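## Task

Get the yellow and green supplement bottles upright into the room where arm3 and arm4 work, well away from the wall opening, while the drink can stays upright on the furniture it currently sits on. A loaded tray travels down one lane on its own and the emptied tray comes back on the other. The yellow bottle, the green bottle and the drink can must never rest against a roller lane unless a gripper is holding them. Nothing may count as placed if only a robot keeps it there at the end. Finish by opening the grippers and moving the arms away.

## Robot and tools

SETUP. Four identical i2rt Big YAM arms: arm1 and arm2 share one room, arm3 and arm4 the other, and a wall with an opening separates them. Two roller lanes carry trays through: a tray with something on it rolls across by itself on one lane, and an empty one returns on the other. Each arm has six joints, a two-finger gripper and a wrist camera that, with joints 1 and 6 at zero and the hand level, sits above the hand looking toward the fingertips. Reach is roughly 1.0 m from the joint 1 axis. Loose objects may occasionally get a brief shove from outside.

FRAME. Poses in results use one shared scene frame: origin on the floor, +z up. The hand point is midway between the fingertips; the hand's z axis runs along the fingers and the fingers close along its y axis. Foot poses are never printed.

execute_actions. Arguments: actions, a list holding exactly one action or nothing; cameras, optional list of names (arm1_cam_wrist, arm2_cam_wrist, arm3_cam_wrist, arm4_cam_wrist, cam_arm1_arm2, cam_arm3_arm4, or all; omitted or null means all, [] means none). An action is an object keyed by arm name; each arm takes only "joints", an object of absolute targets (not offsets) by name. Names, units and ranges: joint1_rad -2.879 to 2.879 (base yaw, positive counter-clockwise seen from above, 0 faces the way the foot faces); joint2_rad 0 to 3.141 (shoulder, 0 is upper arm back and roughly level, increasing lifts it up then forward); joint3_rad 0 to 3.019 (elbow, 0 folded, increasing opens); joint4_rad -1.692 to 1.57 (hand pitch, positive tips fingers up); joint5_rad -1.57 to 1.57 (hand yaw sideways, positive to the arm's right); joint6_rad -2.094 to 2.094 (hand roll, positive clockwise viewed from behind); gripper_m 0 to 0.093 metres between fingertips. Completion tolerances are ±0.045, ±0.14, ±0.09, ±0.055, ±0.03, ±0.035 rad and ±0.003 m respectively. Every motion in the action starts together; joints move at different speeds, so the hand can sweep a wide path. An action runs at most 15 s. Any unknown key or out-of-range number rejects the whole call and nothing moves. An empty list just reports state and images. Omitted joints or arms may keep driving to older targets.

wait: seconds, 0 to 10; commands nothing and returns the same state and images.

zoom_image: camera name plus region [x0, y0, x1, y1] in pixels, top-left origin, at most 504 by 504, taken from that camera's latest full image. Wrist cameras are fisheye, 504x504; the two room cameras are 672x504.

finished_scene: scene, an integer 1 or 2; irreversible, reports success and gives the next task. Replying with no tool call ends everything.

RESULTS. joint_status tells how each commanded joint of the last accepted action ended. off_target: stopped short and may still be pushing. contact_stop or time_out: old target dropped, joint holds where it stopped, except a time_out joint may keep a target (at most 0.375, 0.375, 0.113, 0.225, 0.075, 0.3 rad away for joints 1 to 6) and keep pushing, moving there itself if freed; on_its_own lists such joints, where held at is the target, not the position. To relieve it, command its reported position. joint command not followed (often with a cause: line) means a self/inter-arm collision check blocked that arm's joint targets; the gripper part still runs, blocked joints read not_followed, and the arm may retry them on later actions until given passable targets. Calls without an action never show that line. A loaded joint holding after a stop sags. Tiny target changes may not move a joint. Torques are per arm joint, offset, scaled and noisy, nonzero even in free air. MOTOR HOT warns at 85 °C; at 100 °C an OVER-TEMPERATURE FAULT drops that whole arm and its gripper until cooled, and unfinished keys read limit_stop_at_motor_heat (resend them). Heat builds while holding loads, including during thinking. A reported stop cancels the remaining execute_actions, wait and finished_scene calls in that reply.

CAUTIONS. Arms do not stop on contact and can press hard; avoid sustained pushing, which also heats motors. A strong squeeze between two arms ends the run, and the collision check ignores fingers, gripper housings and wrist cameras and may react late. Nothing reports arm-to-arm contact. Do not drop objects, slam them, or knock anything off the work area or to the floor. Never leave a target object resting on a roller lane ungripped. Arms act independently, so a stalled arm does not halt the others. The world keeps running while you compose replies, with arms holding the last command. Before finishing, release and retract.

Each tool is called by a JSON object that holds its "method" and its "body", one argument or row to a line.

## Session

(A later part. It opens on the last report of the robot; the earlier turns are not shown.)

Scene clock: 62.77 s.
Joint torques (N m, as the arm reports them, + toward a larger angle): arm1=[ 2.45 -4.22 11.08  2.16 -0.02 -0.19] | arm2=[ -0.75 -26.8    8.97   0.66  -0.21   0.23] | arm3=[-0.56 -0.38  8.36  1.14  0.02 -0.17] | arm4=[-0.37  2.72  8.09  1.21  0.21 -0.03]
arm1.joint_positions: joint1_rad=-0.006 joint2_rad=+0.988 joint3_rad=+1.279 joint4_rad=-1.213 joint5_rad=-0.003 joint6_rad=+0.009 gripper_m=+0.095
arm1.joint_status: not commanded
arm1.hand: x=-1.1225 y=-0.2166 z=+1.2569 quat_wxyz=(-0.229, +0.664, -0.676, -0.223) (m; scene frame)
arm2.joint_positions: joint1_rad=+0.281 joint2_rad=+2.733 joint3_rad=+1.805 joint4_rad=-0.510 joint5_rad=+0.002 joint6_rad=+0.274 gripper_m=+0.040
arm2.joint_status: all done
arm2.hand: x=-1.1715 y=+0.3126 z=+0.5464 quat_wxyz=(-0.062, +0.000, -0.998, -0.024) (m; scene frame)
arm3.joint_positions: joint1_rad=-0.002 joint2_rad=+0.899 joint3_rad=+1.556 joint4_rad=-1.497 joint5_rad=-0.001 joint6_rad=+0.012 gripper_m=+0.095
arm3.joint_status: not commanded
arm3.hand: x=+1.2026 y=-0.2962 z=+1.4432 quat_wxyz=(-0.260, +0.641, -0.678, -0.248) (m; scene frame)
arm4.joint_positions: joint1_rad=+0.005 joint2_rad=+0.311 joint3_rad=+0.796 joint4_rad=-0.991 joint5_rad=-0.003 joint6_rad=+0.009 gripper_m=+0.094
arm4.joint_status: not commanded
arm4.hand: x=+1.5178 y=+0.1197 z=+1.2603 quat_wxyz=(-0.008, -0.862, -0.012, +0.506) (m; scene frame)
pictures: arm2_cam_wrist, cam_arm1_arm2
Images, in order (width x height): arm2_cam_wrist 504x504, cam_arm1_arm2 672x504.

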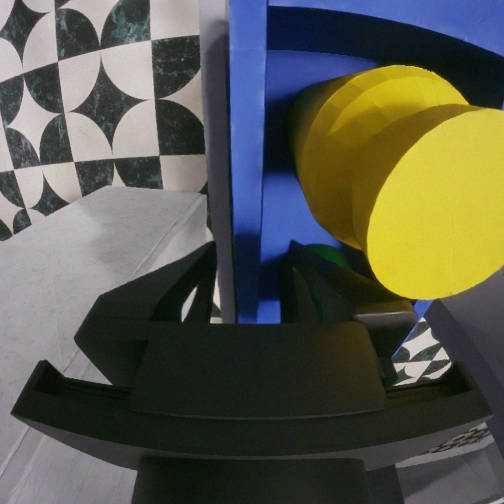

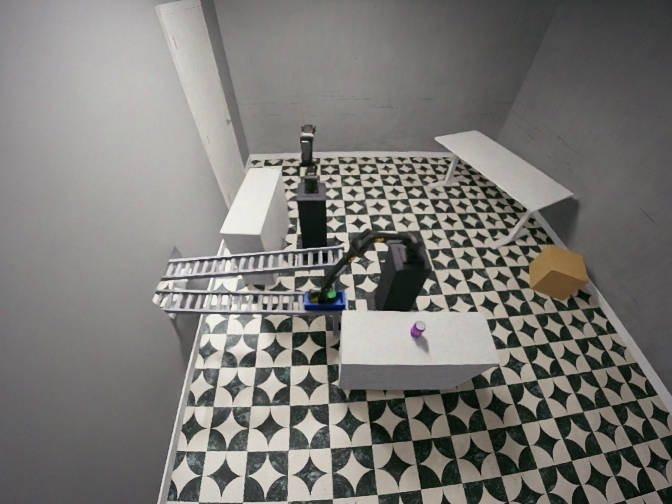

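Room to go deeper.

{"method": "execute_actions", "body": {
  "actions": [
    {"arm2":{"joints":{"joint2_rad":2.765,"joint4_rad":-0.44}}}
  ],
  "cameras": ["arm2_cam_wrist"]
}}

{"method": "execute_actions", "body": {
  "actions": [
    {"arm2":{"joints":{"gripper_m":0}}}
  ],
  "cameras": []
}}

{"method": "execute_actions", "body": {
  "actions": [
    {"arm2":{"joints":{"joint2_rad":2.55,"joint4_rad":-0.72}}}
  ],
  "cameras": ["arm2_cam_wrist","cam_arm1_arm2","arm1_cam_wrist"]
}}

Scene clock: 64.17 s.
Joint torques (N m, as the arm reports them, + toward a larger angle): arm1=[ 2.45 -4.17 11.07  2.17 -0.02 -0.19] | arm2=[ -0.64 -25.22   8.55   0.62  -0.25   0.2 ] | arm3=[-0.6  -0.3   8.37  1.15  0.02 -0.17] | arm4=[-0.25  2.8   8.09  1.23  0.21 -0.04]
arm1.joint_positions: joint1_rad=-0.006 joint2_rad=+0.988 joint3_rad=+1.279 joint4_rad=-1.213 joint5_rad=-0.003 joint6_rad=+0.009 gripper_m=+0.095
arm1.joint_status: not commanded
arm1.hand: x=-1.1225 y=-0.2166 z=+1.2569 quat_wxyz=(-0.229, +0.664, -0.676, -0.223) (m; scene frame)
arm2.joint_positions: joint1_rad=+0.281 joint2_rad=+2.764 joint3_rad=+1.807 joint4_rad=-0.458 joint5_rad=+0.003 joint6_rad=+0.275 gripper_m=+0.040
arm2.joint_status: all done
arm2.hand: x=-1.1719 y=+0.3125 z=+0.5293 quat_wxyz=(-0.074, +0.000, -0.997, -0.026) (m; scene frame)
arm3.joint_positions: joint1_rad=-0.002 joint2_rad=+0.899 joint3_rad=+1.556 joint4_rad=-1.497 joint5_rad=-0.001 joint6_rad=+0.012 gripper_m=+0.095
arm3.joint_status: not commanded
arm3.hand: x=+1.2026 y=-0.2962 z=+1.4432 quat_wxyz=(-0.260, +0.641, -0.678, -0.248) (m; scene frame)
arm4.joint_positions: joint1_rad=+0.005 joint2_rad=+0.311 joint3_rad=+0.796 joint4_rad=-0.991 joint5_rad=-0.003 joint6_rad=+0.009 gripper_m=+0.094
arm4.joint_status: not commanded
arm4.hand: x=+1.5178 y=+0.1197 z=+1.2603 quat_wxyz=(-0.008, -0.862, -0.012, +0.506) (m; scene frame)
pictures: arm2_cam_wrist
Images, in order (width x height): arm2_cam_wrist 504x504.

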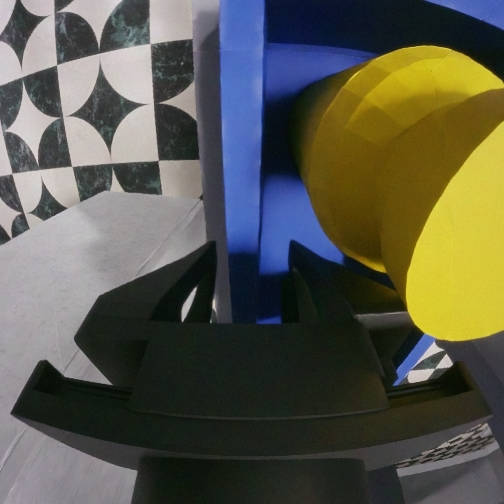

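Scene clock: 64.73 s.
Joint torques (N m, as the arm reports them, + toward a larger angle): arm1=[ 2.43 -4.2  11.07  2.16 -0.02 -0.19] | arm2=[ -1.05 -25.73   8.53   0.62  -0.64   0.16] | arm3=[-0.62 -0.38  8.38  1.14  0.03 -0.17] | arm4=[-0.28  2.84  8.09  1.24  0.21 -0.04]
arm1.joint_positions: joint1_rad=-0.006 joint2_rad=+0.988 joint3_rad=+1.279 joint4_rad=-1.213 joint5_rad=-0.003 joint6_rad=+0.009 gripper_m=+0.095
arm1.joint_status: not commanded
arm1.hand: x=-1.1225 y=-0.2166 z=+1.2569 quat_wxyz=(-0.229, +0.664, -0.676, -0.223) (m; scene frame)
arm2.joint_positions: joint1_rad=+0.281 joint2_rad=+2.762 joint3_rad=+1.809 joint4_rad=-0.458 joint5_rad=+0.012 joint6_rad=+0.283 gripper_m=+0.011
arm2.joint_status: gripper_m off_target (ended at +0.011, target +0.000)
arm2.hand: x=-1.1697 y=+0.3121 z=+0.5312 quat_wxyz=(-0.077, -0.004, -0.997, -0.023) (m; scene frame)
arm3.joint_positions: joint1_rad=-0.002 joint2_rad=+0.899 joint3_rad=+1.556 joint4_rad=-1.497 joint5_rad=-0.001 joint6_rad=+0.012 gripper_m=+0.095
arm3.joint_status: not commanded
arm3.hand: x=+1.2026 y=-0.2962 z=+1.4432 quat_wxyz=(-0.260, +0.641, -0.678, -0.248) (m; scene frame)
arm4.joint_positions: joint1_rad=+0.005 joint2_rad=+0.311 joint3_rad=+0.796 joint4_rad=-0.991 joint5_rad=-0.003 joint6_rad=+0.009 gripper_m=+0.094
arm4.joint_status: not commanded
arm4.hand: x=+1.5178 y=+0.1197 z=+1.2603 quat_wxyz=(-0.008, -0.862, -0.012, +0.506) (m; scene frame)
pictures: none
No camera images: the call's "cameras" was empty. Leave "cameras" out to get every camera's image.

Scene clock: 66.07 s.
Joint torques (N m, as the arm reports them, + toward a larger angle): arm1=[ 2.4  -4.17 11.05  2.16 -0.02 -0.19] | arm2=[ -0.44 -30.62   9.61  -0.77   0.02   0.14] | arm3=[-0.6  -0.31  8.36  1.14  0.03 -0.17] | arm4=[-0.24  2.83  8.09  1.22  0.21 -0.04]
arm1.joint_positions: joint1_rad=-0.006 joint2_rad=+0.988 joint3_rad=+1.279 joint4_rad=-1.213 joint5_rad=-0.003 joint6_rad=+0.009 gripper_m=+0.095
arm1.joint_status: not commanded
arm1.hand: x=-1.1225 y=-0.2166 z=+1.2569 quat_wxyz=(-0.229, +0.664, -0.676, -0.223) (m; scene frame)
arm2.joint_positions: joint1_rad=+0.277 joint2_rad=+2.601 joint3_rad=+1.809 joint4_rad=-0.703 joint5_rad=-0.003 joint6_rad=+0.283 gripper_m=+0.011
arm2.joint_status: all done
arm2.hand: x=-1.1602 y=+0.3129 z=+0.6279 quat_wxyz=(-0.034, -0.006, -0.999, -0.019) (m; scene frame)
arm3.joint_positions: joint1_rad=-0.002 joint2_rad=+0.899 joint3_rad=+1.556 joint4_rad=-1.497 joint5_rad=-0.001 joint6_rad=+0.012 gripper_m=+0.095
arm3.joint_status: not commanded
arm3.hand: x=+1.2026 y=-0.2962 z=+1.4432 quat_wxyz=(-0.260, +0.641, -0.678, -0.248) (m; scene frame)
arm4.joint_positions: joint1_rad=+0.005 joint2_rad=+0.311 joint3_rad=+0.796 joint4_rad=-0.991 joint5_rad=-0.003 joint6_rad=+0.009 gripper_m=+0.094
arm4.joint_status: not commanded
arm4.hand: x=+1.5178 y=+0.1197 z=+1.2603 quat_wxyz=(-0.008, -0.862, -0.012, +0.506) (m; scene frame)
pictures: arm1_cam_wrist, arm2_cam_wrist, cam_arm1_arm2
Images, in order (width x height): arm1_cam_wrist 504x504, arm2_cam_wrist 504x504, cam_arm1_arm2 672x504.

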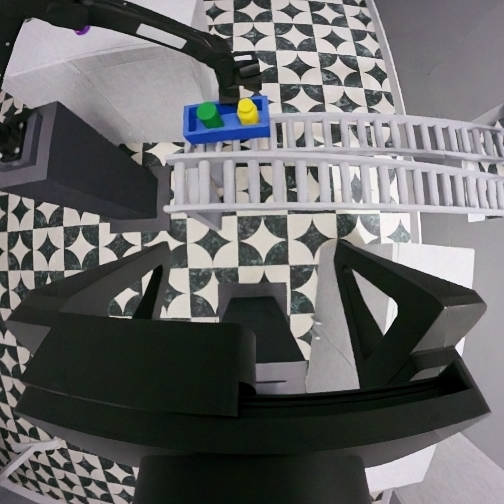

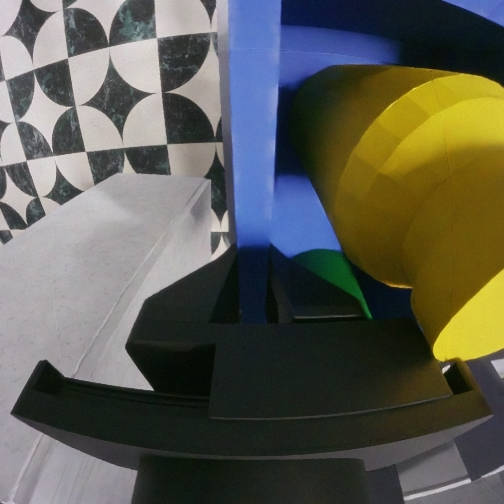

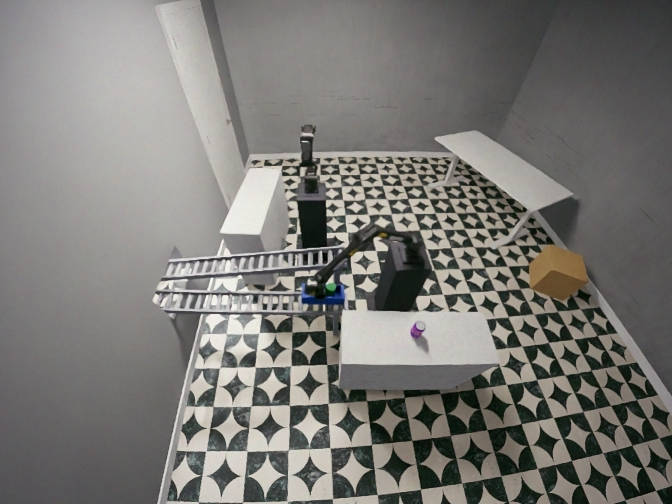

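{"method": "execute_actions", "body": {
  "actions": [
    {"arm2":{"joints":{"joint2_rad":2.34,"joint4_rad":-0.98}}}
  ],
  "cameras": []
}}

{"method": "execute_actions", "body": {
  "actions": [
    {"arm2":{"joints":{"joint2_rad":2.12,"joint4_rad":-1.23}}}
  ],
  "cameras": ["cam_arm1_arm2"]
}}

{"method": "execute_actions", "body": {
  "actions": [
    {"arm2":{"joints":{"joint1_rad":-0.1,"joint6_rad":-0.12}}}
  ],
  "cameras": ["arm2_cam_wrist","cam_arm1_arm2","arm1_cam_wrist"]
}}

Scene clock: 70.37 s.
Joint torques (N m, as the arm reports them, + toward a larger angle): arm1=[ 2.43 -4.18 11.07  2.17 -0.02 -0.19] | arm2=[ -0.69 -30.96  10.79  -0.88   0.06   0.13] | arm3=[-0.57 -0.4   8.37  1.15  0.02 -0.17] | arm4=[-0.3   2.71  8.08  1.23  0.21 -0.04]
arm1.joint_positions: joint1_rad=-0.006 joint2_rad=+0.988 joint3_rad=+1.279 joint4_rad=-1.213 joint5_rad=-0.003 joint6_rad=+0.009 gripper_m=+0.095
arm1.joint_status: not commanded
arm1.hand: x=-1.1225 y=-0.2166 z=+1.2569 quat_wxyz=(-0.229, +0.664, -0.676, -0.223) (m; scene frame)
arm2.joint_positions: joint1_rad=+0.277 joint2_rad=+2.401 joint3_rad=+1.809 joint4_rad=-0.962 joint5_rad=-0.004 joint6_rad=+0.283 gripper_m=+0.011
arm2.joint_status: all done
arm2.hand: x=-1.1603 y=+0.3111 z=+0.7541 quat_wxyz=(-0.005, -0.006, -1.000, -0.011) (m; scene frame)
arm3.joint_positions: joint1_rad=-0.002 joint2_rad=+0.899 joint3_rad=+1.556 joint4_rad=-1.497 joint5_rad=-0.001 joint6_rad=+0.012 gripper_m=+0.095
arm3.joint_status: not commanded
arm3.hand: x=+1.2026 y=-0.2962 z=+1.4432 quat_wxyz=(-0.260, +0.641, -0.678, -0.248) (m; scene frame)
arm4.joint_positions: joint1_rad=+0.005 joint2_rad=+0.311 joint3_rad=+0.796 joint4_rad=-0.991 joint5_rad=-0.003 joint6_rad=+0.009 gripper_m=+0.094
arm4.joint_status: not commanded
arm4.hand: x=+1.5178 y=+0.1197 z=+1.2603 quat_wxyz=(-0.008, -0.862, -0.012, +0.506) (m; scene frame)
pictures: none
No camera images: the call's "cameras" was empty. Leave "cameras" out to get every camera's image.

Scene clock: 71.80 s.
Joint torques (N m, as the arm reports them, + toward a larger angle): arm1=[ 2.46 -4.21 11.07  2.17 -0.02 -0.19] | arm2=[ -0.6  -30.01  11.62  -1.02   0.06   0.12] | arm3=[-0.55 -0.35  8.38  1.13  0.02 -0.17] | arm4=[-0.3   2.78  8.1   1.23  0.21 -0.04]
arm1.joint_positions: joint1_rad=-0.006 joint2_rad=+0.988 joint3_rad=+1.279 joint4_rad=-1.213 joint5_rad=-0.003 joint6_rad=+0.009 gripper_m=+0.095
arm1.joint_status: not commanded
arm1.hand: x=-1.1225 y=-0.2166 z=+1.2569 quat_wxyz=(-0.229, +0.664, -0.676, -0.223) (m; scene frame)
arm2.joint_positions: joint1_rad=+0.277 joint2_rad=+2.183 joint3_rad=+1.809 joint4_rad=-1.210 joint5_rad=-0.004 joint6_rad=+0.283 gripper_m=+0.011
arm2.joint_status: all done
arm2.hand: x=-1.1799 y=+0.3037 z=+0.8933 quat_wxyz=(+0.009, -0.006, -1.000, -0.007) (m; scene frame)
arm3.joint_positions: joint1_rad=-0.002 joint2_rad=+0.899 joint3_rad=+1.556 joint4_rad=-1.497 joint5_rad=-0.001 joint6_rad=+0.012 gripper_m=+0.095
arm3.joint_status: not commanded
arm3.hand: x=+1.2026 y=-0.2962 z=+1.4432 quat_wxyz=(-0.260, +0.641, -0.678, -0.248) (m; scene frame)
arm4.joint_positions: joint1_rad=+0.005 joint2_rad=+0.311 joint3_rad=+0.796 joint4_rad=-0.991 joint5_rad=-0.003 joint6_rad=+0.009 gripper_m=+0.094
arm4.joint_status: not commanded
arm4.hand: x=+1.5178 y=+0.1197 z=+1.2603 quat_wxyz=(-0.008, -0.862, -0.012, +0.506) (m; scene frame)
pictures: cam_arm1_arm2
Images, in order (width x height): cam_arm1_arm2 672x504.

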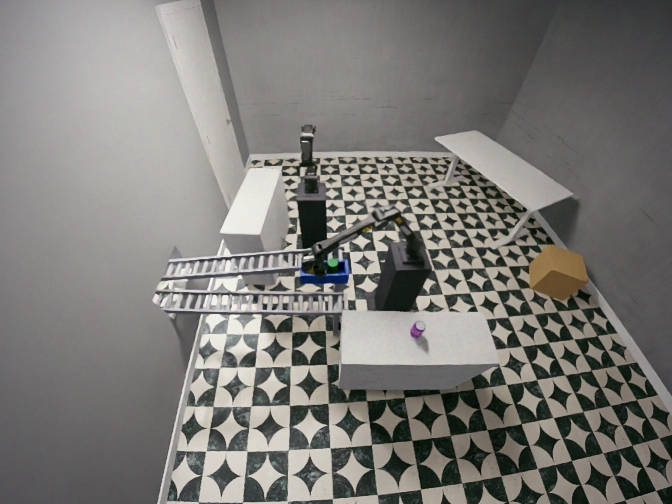

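Scene clock: 73.63 s.
Joint torques (N m, as the arm reports them, + toward a larger angle): arm1=[ 2.39 -4.18 11.06  2.16 -0.02 -0.19] | arm2=[ -0.67 -30.25  11.52  -0.92   0.29  -0.03] | arm3=[-0.61 -0.35  8.35  1.15  0.02 -0.17] | arm4=[-0.27  2.82  8.1   1.23  0.21 -0.03]
arm1.joint_positions: joint1_rad=-0.006 joint2_rad=+0.988 joint3_rad=+1.279 joint4_rad=-1.213 joint5_rad=-0.003 joint6_rad=+0.009 gripper_m=+0.095
arm1.joint_status: not commanded
arm1.hand: x=-1.1225 y=-0.2166 z=+1.2569 quat_wxyz=(-0.229, +0.664, -0.676, -0.223) (m; scene frame)
arm2.joint_positions: joint1_rad=-0.095 joint2_rad=+2.183 joint3_rad=+1.809 joint4_rad=-1.212 joint5_rad=-0.010 joint6_rad=-0.106 gripper_m=+0.011
arm2.joint_status: all done
arm2.hand: x=-1.1596 y=+0.0664 z=+0.8901 quat_wxyz=(+0.009, +0.003, -1.000, -0.012) (m; scene frame)
arm3.joint_positions: joint1_rad=-0.002 joint2_rad=+0.899 joint3_rad=+1.556 joint4_rad=-1.497 joint5_rad=-0.001 joint6_rad=+0.012 gripper_m=+0.095
arm3.joint_status: not commanded
arm3.hand: x=+1.2026 y=-0.2962 z=+1.4432 quat_wxyz=(-0.260, +0.641, -0.678, -0.248) (m; scene frame)
arm4.joint_positions: joint1_rad=+0.005 joint2_rad=+0.311 joint3_rad=+0.796 joint4_rad=-0.991 joint5_rad=-0.003 joint6_rad=+0.009 gripper_m=+0.094
arm4.joint_status: not commanded
arm4.hand: x=+1.5178 y=+0.1197 z=+1.2603 quat_wxyz=(-0.008, -0.862, -0.012, +0.506) (m; scene frame)
pictures: arm1_cam_wrist, arm2_cam_wrist, cam_arm1_arm2
Images, in order (width x height): arm1_cam_wrist 504x504, arm2_cam_wrist 504x504, cam_arm1_arm2 672x504.

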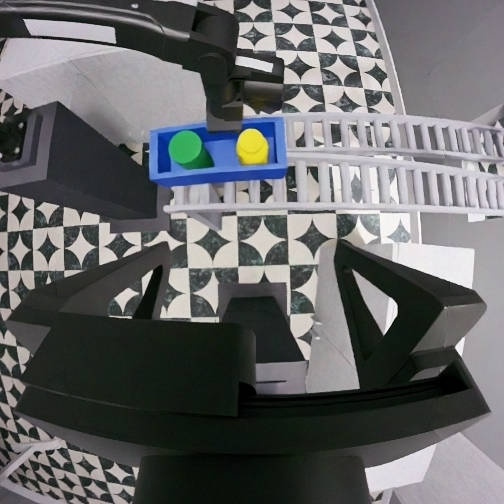

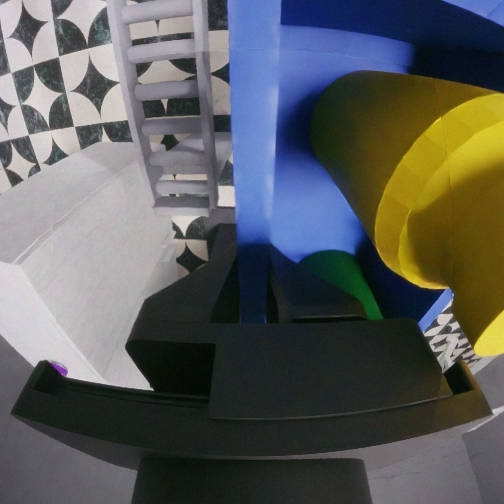

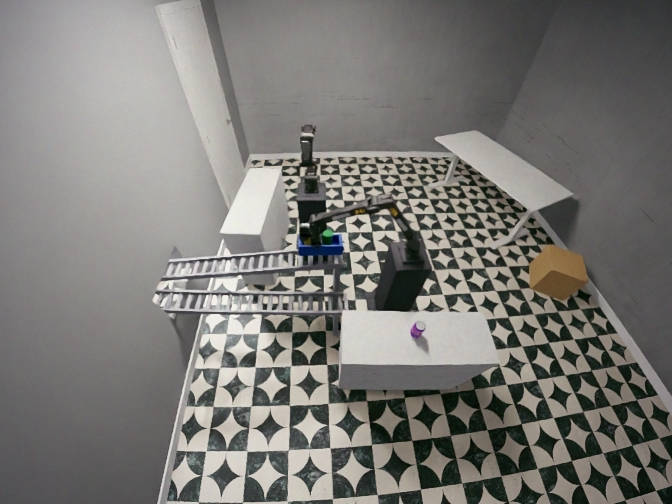

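{"method": "execute_actions", "body": {
  "actions": [
    {"arm2":{"joints":{"joint1_rad":-0.13,"joint6_rad":-0.145,"joint2_rad":2.30,"joint4_rad":-1.04}}}
  ],
  "cameras": ["arm2_cam_wrist","cam_arm1_arm2","arm1_cam_wrist"]
}}

{"method": "zoom_image", "body": {
  "camera": "cam_arm1_arm2",
  "region": [260, 210, 380, 300]
}}

Scene clock: 75.70 s.
Joint torques (N m, as the arm reports them, + toward a larger angle): arm1=[ 2.44 -4.21 11.07  2.16 -0.02 -0.19] | arm2=[ -0.53 -31.62  10.67   0.06   0.11   0.01] | arm3=[-0.55 -0.34  8.37  1.14  0.03 -0.17] | arm4=[-0.24  2.85  8.11  1.23  0.21 -0.04]
arm1.joint_positions: joint1_rad=-0.006 joint2_rad=+0.988 joint3_rad=+1.279 joint4_rad=-1.213 joint5_rad=-0.003 joint6_rad=+0.009 gripper_m=+0.095
arm1.joint_status: not commanded
arm1.hand: x=-1.1225 y=-0.2166 z=+1.2569 quat_wxyz=(-0.229, +0.664, -0.676, -0.223) (m; scene frame)
arm2.joint_positions: joint1_rad=-0.129 joint2_rad=+2.369 joint3_rad=+1.809 joint4_rad=-1.051 joint5_rad=-0.006 joint6_rad=-0.135 gripper_m=+0.011
arm2.joint_status: all done
arm2.hand: x=-1.1554 y=+0.0447 z=+0.7713 quat_wxyz=(+0.021, +0.001, -1.000, -0.012) (m; scene frame)
arm3.joint_positions: joint1_rad=-0.002 joint2_rad=+0.899 joint3_rad=+1.556 joint4_rad=-1.497 joint5_rad=-0.001 joint6_rad=+0.012 gripper_m=+0.095
arm3.joint_status: not commanded
arm3.hand: x=+1.2026 y=-0.2962 z=+1.4432 quat_wxyz=(-0.260, +0.641, -0.678, -0.248) (m; scene frame)
arm4.joint_positions: joint1_rad=+0.005 joint2_rad=+0.311 joint3_rad=+0.796 joint4_rad=-0.991 joint5_rad=-0.003 joint6_rad=+0.009 gripper_m=+0.094
arm4.joint_status: not commanded
arm4.hand: x=+1.5178 y=+0.1197 z=+1.2603 quat_wxyz=(-0.008, -0.862, -0.012, +0.506) (m; scene frame)
pictures: arm1_cam_wrist, arm2_cam_wrist, cam_arm1_arm2
Images, in order (width x height): arm1_cam_wrist 504x504, arm2_cam_wrist 504x504, cam_arm1_arm2 672x504.

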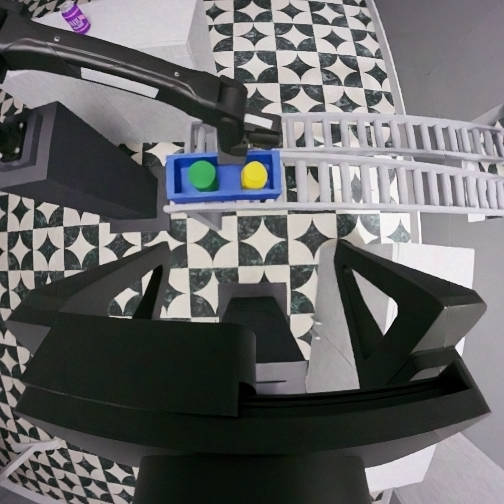

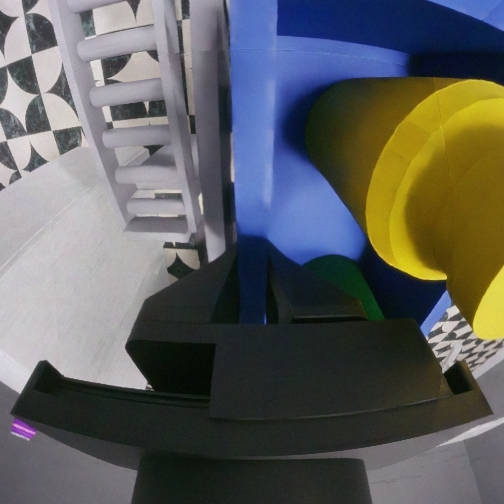

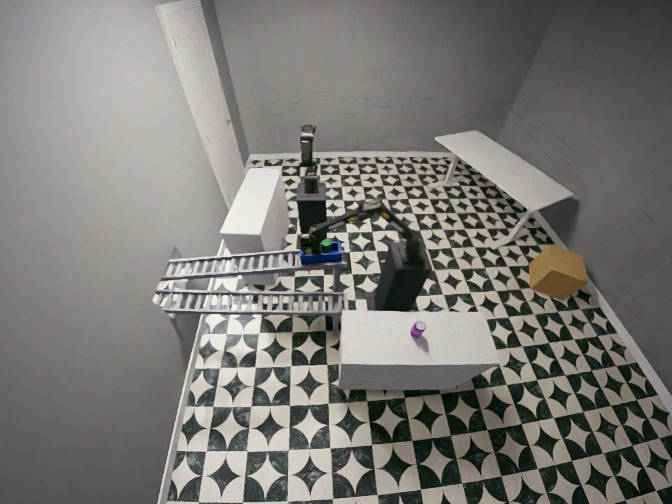

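Region (260, 210, 380, 300) of cam_arm1_arm2's 672x504 image, scaled by 4.200, with more detail than that image has; it fills the top 378 rows of this view, and the rest is white.

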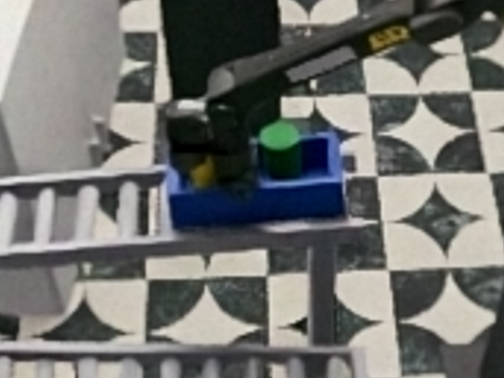

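Aligned and close.

{"method": "execute_actions", "body": {
  "actions": [
    {"arm2":{"joints":{"joint2_rad":2.375,"joint4_rad":-1.0}}}
  ],
  "cameras": ["arm2_cam_wrist","arm1_cam_wrist"]
}}

Scene clock: 77.00 s.
Joint torques (N m, as the arm reports them, + toward a larger angle): arm1=[ 2.41 -4.2  11.07  2.16 -0.02 -0.19] | arm2=[ -0.93 -26.74  10.74   0.31  -0.27   0.  ] | arm3=[-0.58 -0.37  8.36  1.13  0.02 -0.17] | arm4=[-0.33  2.79  8.09  1.21  0.21 -0.05]
arm1.joint_positions: joint1_rad=-0.006 joint2_rad=+0.988 joint3_rad=+1.279 joint4_rad=-1.213 joint5_rad=-0.003 joint6_rad=+0.009 gripper_m=+0.095
arm1.joint_status: not commanded
arm1.hand: x=-1.1225 y=-0.2166 z=+1.2569 quat_wxyz=(-0.229, +0.664, -0.676, -0.223) (m; scene frame)
arm2.joint_positions: joint1_rad=-0.127 joint2_rad=+2.388 joint3_rad=+1.809 joint4_rad=-1.017 joint5_rad=+0.002 joint6_rad=-0.135 gripper_m=+0.011
arm2.joint_status: all done
arm2.hand: x=-1.1517 y=+0.0440 z=+0.7591 quat_wxyz=(+0.015, +0.002, -1.000, -0.007) (m; scene frame)
arm3.joint_positions: joint1_rad=-0.002 joint2_rad=+0.899 joint3_rad=+1.556 joint4_rad=-1.497 joint5_rad=-0.001 joint6_rad=+0.012 gripper_m=+0.095
arm3.joint_status: not commanded
arm3.hand: x=+1.2026 y=-0.2962 z=+1.4432 quat_wxyz=(-0.260, +0.641, -0.678, -0.248) (m; scene frame)
arm4.joint_positions: joint1_rad=+0.005 joint2_rad=+0.311 joint3_rad=+0.796 joint4_rad=-0.991 joint5_rad=-0.003 joint6_rad=+0.009 gripper_m=+0.094
arm4.joint_status: not commanded
arm4.hand: x=+1.5178 y=+0.1197 z=+1.2603 quat_wxyz=(-0.008, -0.862, -0.012, +0.506) (m; scene frame)
pictures: arm1_cam_wrist, arm2_cam_wrist
Images, in order (width x height): arm1_cam_wrist 504x504, arm2_cam_wrist 504x504.

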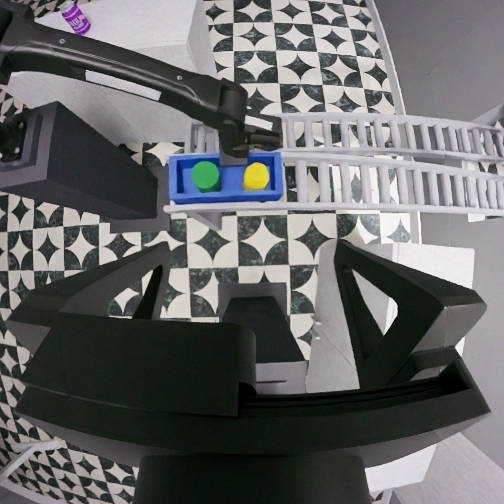

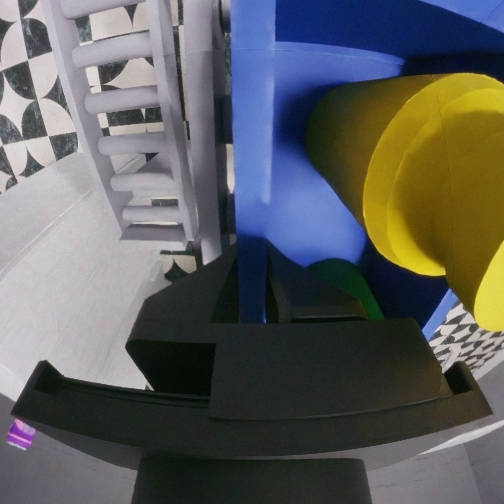

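Landed. Release and lift.

{"method": "execute_actions", "body": {
  "actions": [
    {"arm2":{"joints":{"gripper_m":0.022}}}
  ],
  "cameras": []
}}

{"method": "execute_actions", "body": {
  "actions": [
    {"arm2":{"joints":{"joint2_rad":2.0,"joint4_rad":-1.3}}}
  ],
  "cameras": ["cam_arm1_arm2"]
}}

{"method": "wait", "body": {
  "seconds": 8
}}

Scene clock: 78.67 s.
Joint torques (N m, as the arm reports them, + toward a larger angle): arm1=[ 2.44 -4.2  11.07  2.16 -0.02 -0.18] | arm2=[ -0.78 -26.57  10.88   0.25  -0.18   0.02] | arm3=[-0.55 -0.37  8.37  1.13  0.02 -0.17] | arm4=[-0.26  2.77  8.08  1.22  0.21 -0.04]
arm1.joint_positions: joint1_rad=-0.006 joint2_rad=+0.988 joint3_rad=+1.279 joint4_rad=-1.213 joint5_rad=-0.003 joint6_rad=+0.009 gripper_m=+0.095
arm1.joint_status: not commanded
arm1.hand: x=-1.1225 y=-0.2166 z=+1.2569 quat_wxyz=(-0.229, +0.664, -0.676, -0.223) (m; scene frame)
arm2.joint_positions: joint1_rad=-0.127 joint2_rad=+2.388 joint3_rad=+1.809 joint4_rad=-1.016 joint5_rad=+0.000 joint6_rad=-0.135 gripper_m=+0.022
arm2.joint_status: all done
arm2.hand: x=-1.1514 y=+0.0443 z=+0.7591 quat_wxyz=(+0.014, +0.002, -1.000, -0.008) (m; scene frame)
arm3.joint_positions: joint1_rad=-0.002 joint2_rad=+0.899 joint3_rad=+1.556 joint4_rad=-1.497 joint5_rad=-0.001 joint6_rad=+0.012 gripper_m=+0.095
arm3.joint_status: not commanded
arm3.hand: x=+1.2026 y=-0.2962 z=+1.4432 quat_wxyz=(-0.260, +0.641, -0.678, -0.248) (m; scene frame)
arm4.joint_positions: joint1_rad=+0.005 joint2_rad=+0.311 joint3_rad=+0.796 joint4_rad=-0.991 joint5_rad=-0.003 joint6_rad=+0.009 gripper_m=+0.094
arm4.joint_status: not commanded
arm4.hand: x=+1.5178 y=+0.1197 z=+1.2603 quat_wxyz=(-0.008, -0.862, -0.012, +0.506) (m; scene frame)
pictures: none
No camera images: the call's "cameras" was empty. Leave "cameras" out to get every camera's image.

Scene clock: 80.27 s.
Joint torques (N m, as the arm reports them, + toward a larger angle): arm1=[ 2.41 -4.19 11.06  2.17 -0.02 -0.19] | arm2=[ -0.79 -24.85  11.42  -0.76  -0.17   0.  ] | arm3=[-0.6  -0.36  8.37  1.14  0.02 -0.17] | arm4=[-0.29  2.85  8.1   1.21  0.21 -0.04]
arm1.joint_positions: joint1_rad=-0.006 joint2_rad=+0.988 joint3_rad=+1.279 joint4_rad=-1.213 joint5_rad=-0.003 joint6_rad=+0.009 gripper_m=+0.095
arm1.joint_status: not commanded
arm1.hand: x=-1.1225 y=-0.2166 z=+1.2569 quat_wxyz=(-0.229, +0.664, -0.676, -0.223) (m; scene frame)
arm2.joint_positions: joint1_rad=-0.127 joint2_rad=+2.022 joint3_rad=+1.818 joint4_rad=-1.284 joint5_rad=+0.000 joint6_rad=-0.135 gripper_m=+0.022
arm2.joint_status: all done
arm2.hand: x=-1.1660 y=+0.0432 z=+0.9936 quat_wxyz=(-0.040, +0.001, -0.999, -0.001) (m; scene frame)
arm3.joint_positions: joint1_rad=-0.002 joint2_rad=+0.899 joint3_rad=+1.556 joint4_rad=-1.497 joint5_rad=-0.001 joint6_rad=+0.012 gripper_m=+0.095
arm3.joint_status: not commanded
arm3.hand: x=+1.2026 y=-0.2962 z=+1.4432 quat_wxyz=(-0.260, +0.641, -0.678, -0.248) (m; scene frame)
arm4.joint_positions: joint1_rad=+0.005 joint2_rad=+0.311 joint3_rad=+0.796 joint4_rad=-0.991 joint5_rad=-0.003 joint6_rad=+0.009 gripper_m=+0.094
arm4.joint_status: not commanded
arm4.hand: x=+1.5178 y=+0.1197 z=+1.2603 quat_wxyz=(-0.008, -0.862, -0.012, +0.506) (m; scene frame)
pictures: cam_arm1_arm2
Images, in order (width x height): cam_arm1_arm2 672x504.

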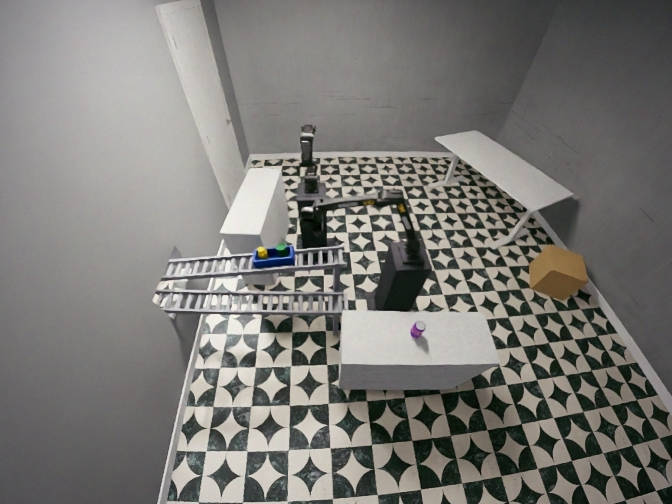

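Scene clock: 88.27 s.
Joint torques (N m, as the arm reports them, + toward a larger angle): arm1=[ 2.43 -4.27 11.07  2.16 -0.02 -0.19] | arm2=[ -0.77 -25.06  11.51  -0.73  -0.19   0.01] | arm3=[-0.59 -0.33  8.38  1.15  0.02 -0.17] | arm4=[-0.33  2.76  8.09  1.22  0.22 -0.04]
arm1.joint_positions: joint1_rad=-0.006 joint2_rad=+0.988 joint3_rad=+1.279 joint4_rad=-1.213 joint5_rad=-0.003 joint6_rad=+0.009 gripper_m=+0.095
arm1.joint_status: not commanded
arm1.hand: x=-1.1225 y=-0.2166 z=+1.2569 quat_wxyz=(-0.229, +0.664, -0.676, -0.223) (m; scene frame)
arm2.joint_positions: joint1_rad=-0.127 joint2_rad=+2.022 joint3_rad=+1.818 joint4_rad=-1.284 joint5_rad=+0.000 joint6_rad=-0.135 gripper_m=+0.022
arm2.joint_status: all done
arm2.hand: x=-1.1660 y=+0.0432 z=+0.9936 quat_wxyz=(-0.040, +0.001, -0.999, -0.001) (m; scene frame)
arm3.joint_positions: joint1_rad=-0.002 joint2_rad=+0.899 joint3_rad=+1.556 joint4_rad=-1.497 joint5_rad=-0.001 joint6_rad=+0.012 gripper_m=+0.095
arm3.joint_status: not commanded
arm3.hand: x=+1.2026 y=-0.2962 z=+1.4432 quat_wxyz=(-0.260, +0.641, -0.678, -0.248) (m; scene frame)
arm4.joint_positions: joint1_rad=+0.005 joint2_rad=+0.311 joint3_rad=+0.796 joint4_rad=-0.991 joint5_rad=-0.003 joint6_rad=+0.009 gripper_m=+0.094
arm4.joint_status: not commanded
arm4.hand: x=+1.5178 y=+0.1197 z=+1.2603 quat_wxyz=(-0.008, -0.862, -0.012, +0.506) (m; scene frame)
wait: 8.00 s; at rest by 0.27 s
pictures: arm1_cam_wrist, arm2_cam_wrist, arm3_cam_wrist, arm4_cam_wrist, cam_arm1_arm2, cam_arm3_arm4
Images, in order (width x height): arm1_cam_wrist 504x504, arm2_cam_wrist 504x504, arm3_cam_wrist 504x504, arm4_cam_wrist 504x504, cam_arm1_arm2 672x504, cam_arm3_arm4 672x504.

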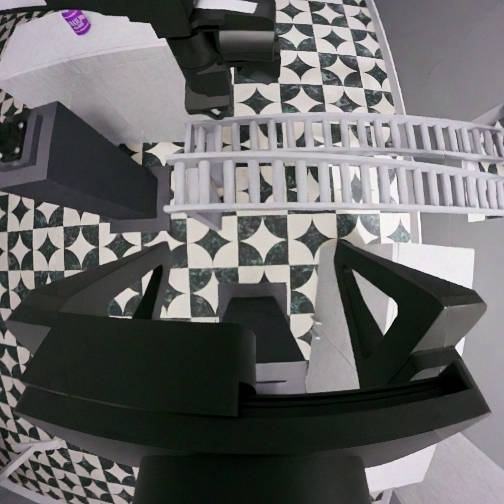

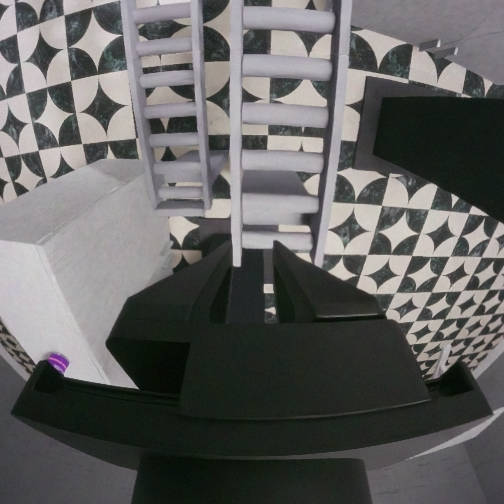

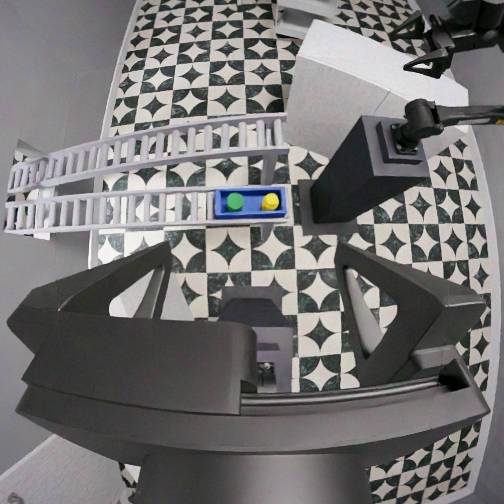

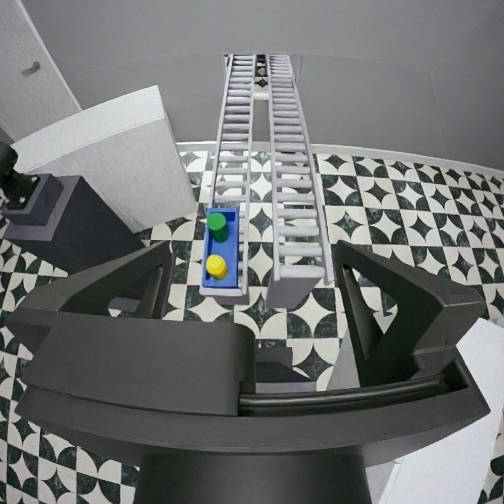

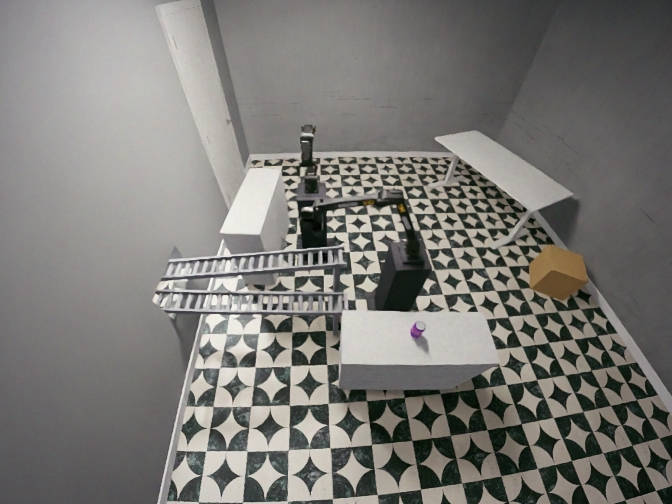

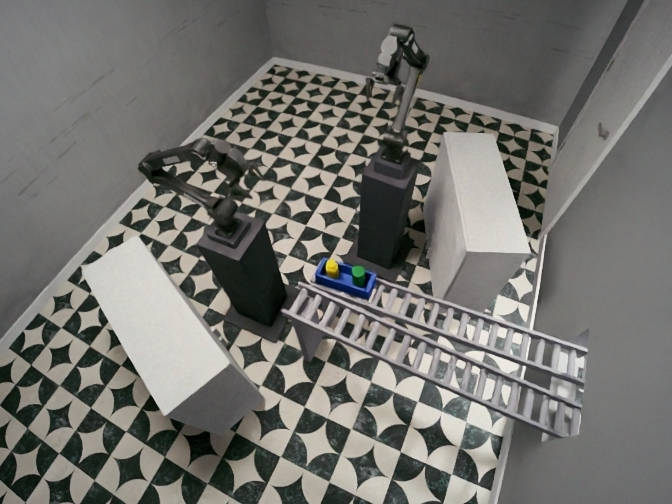

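{"method": "finished_scene", "body": {
  "scene": 1
}}

The scene is finished: the task was done.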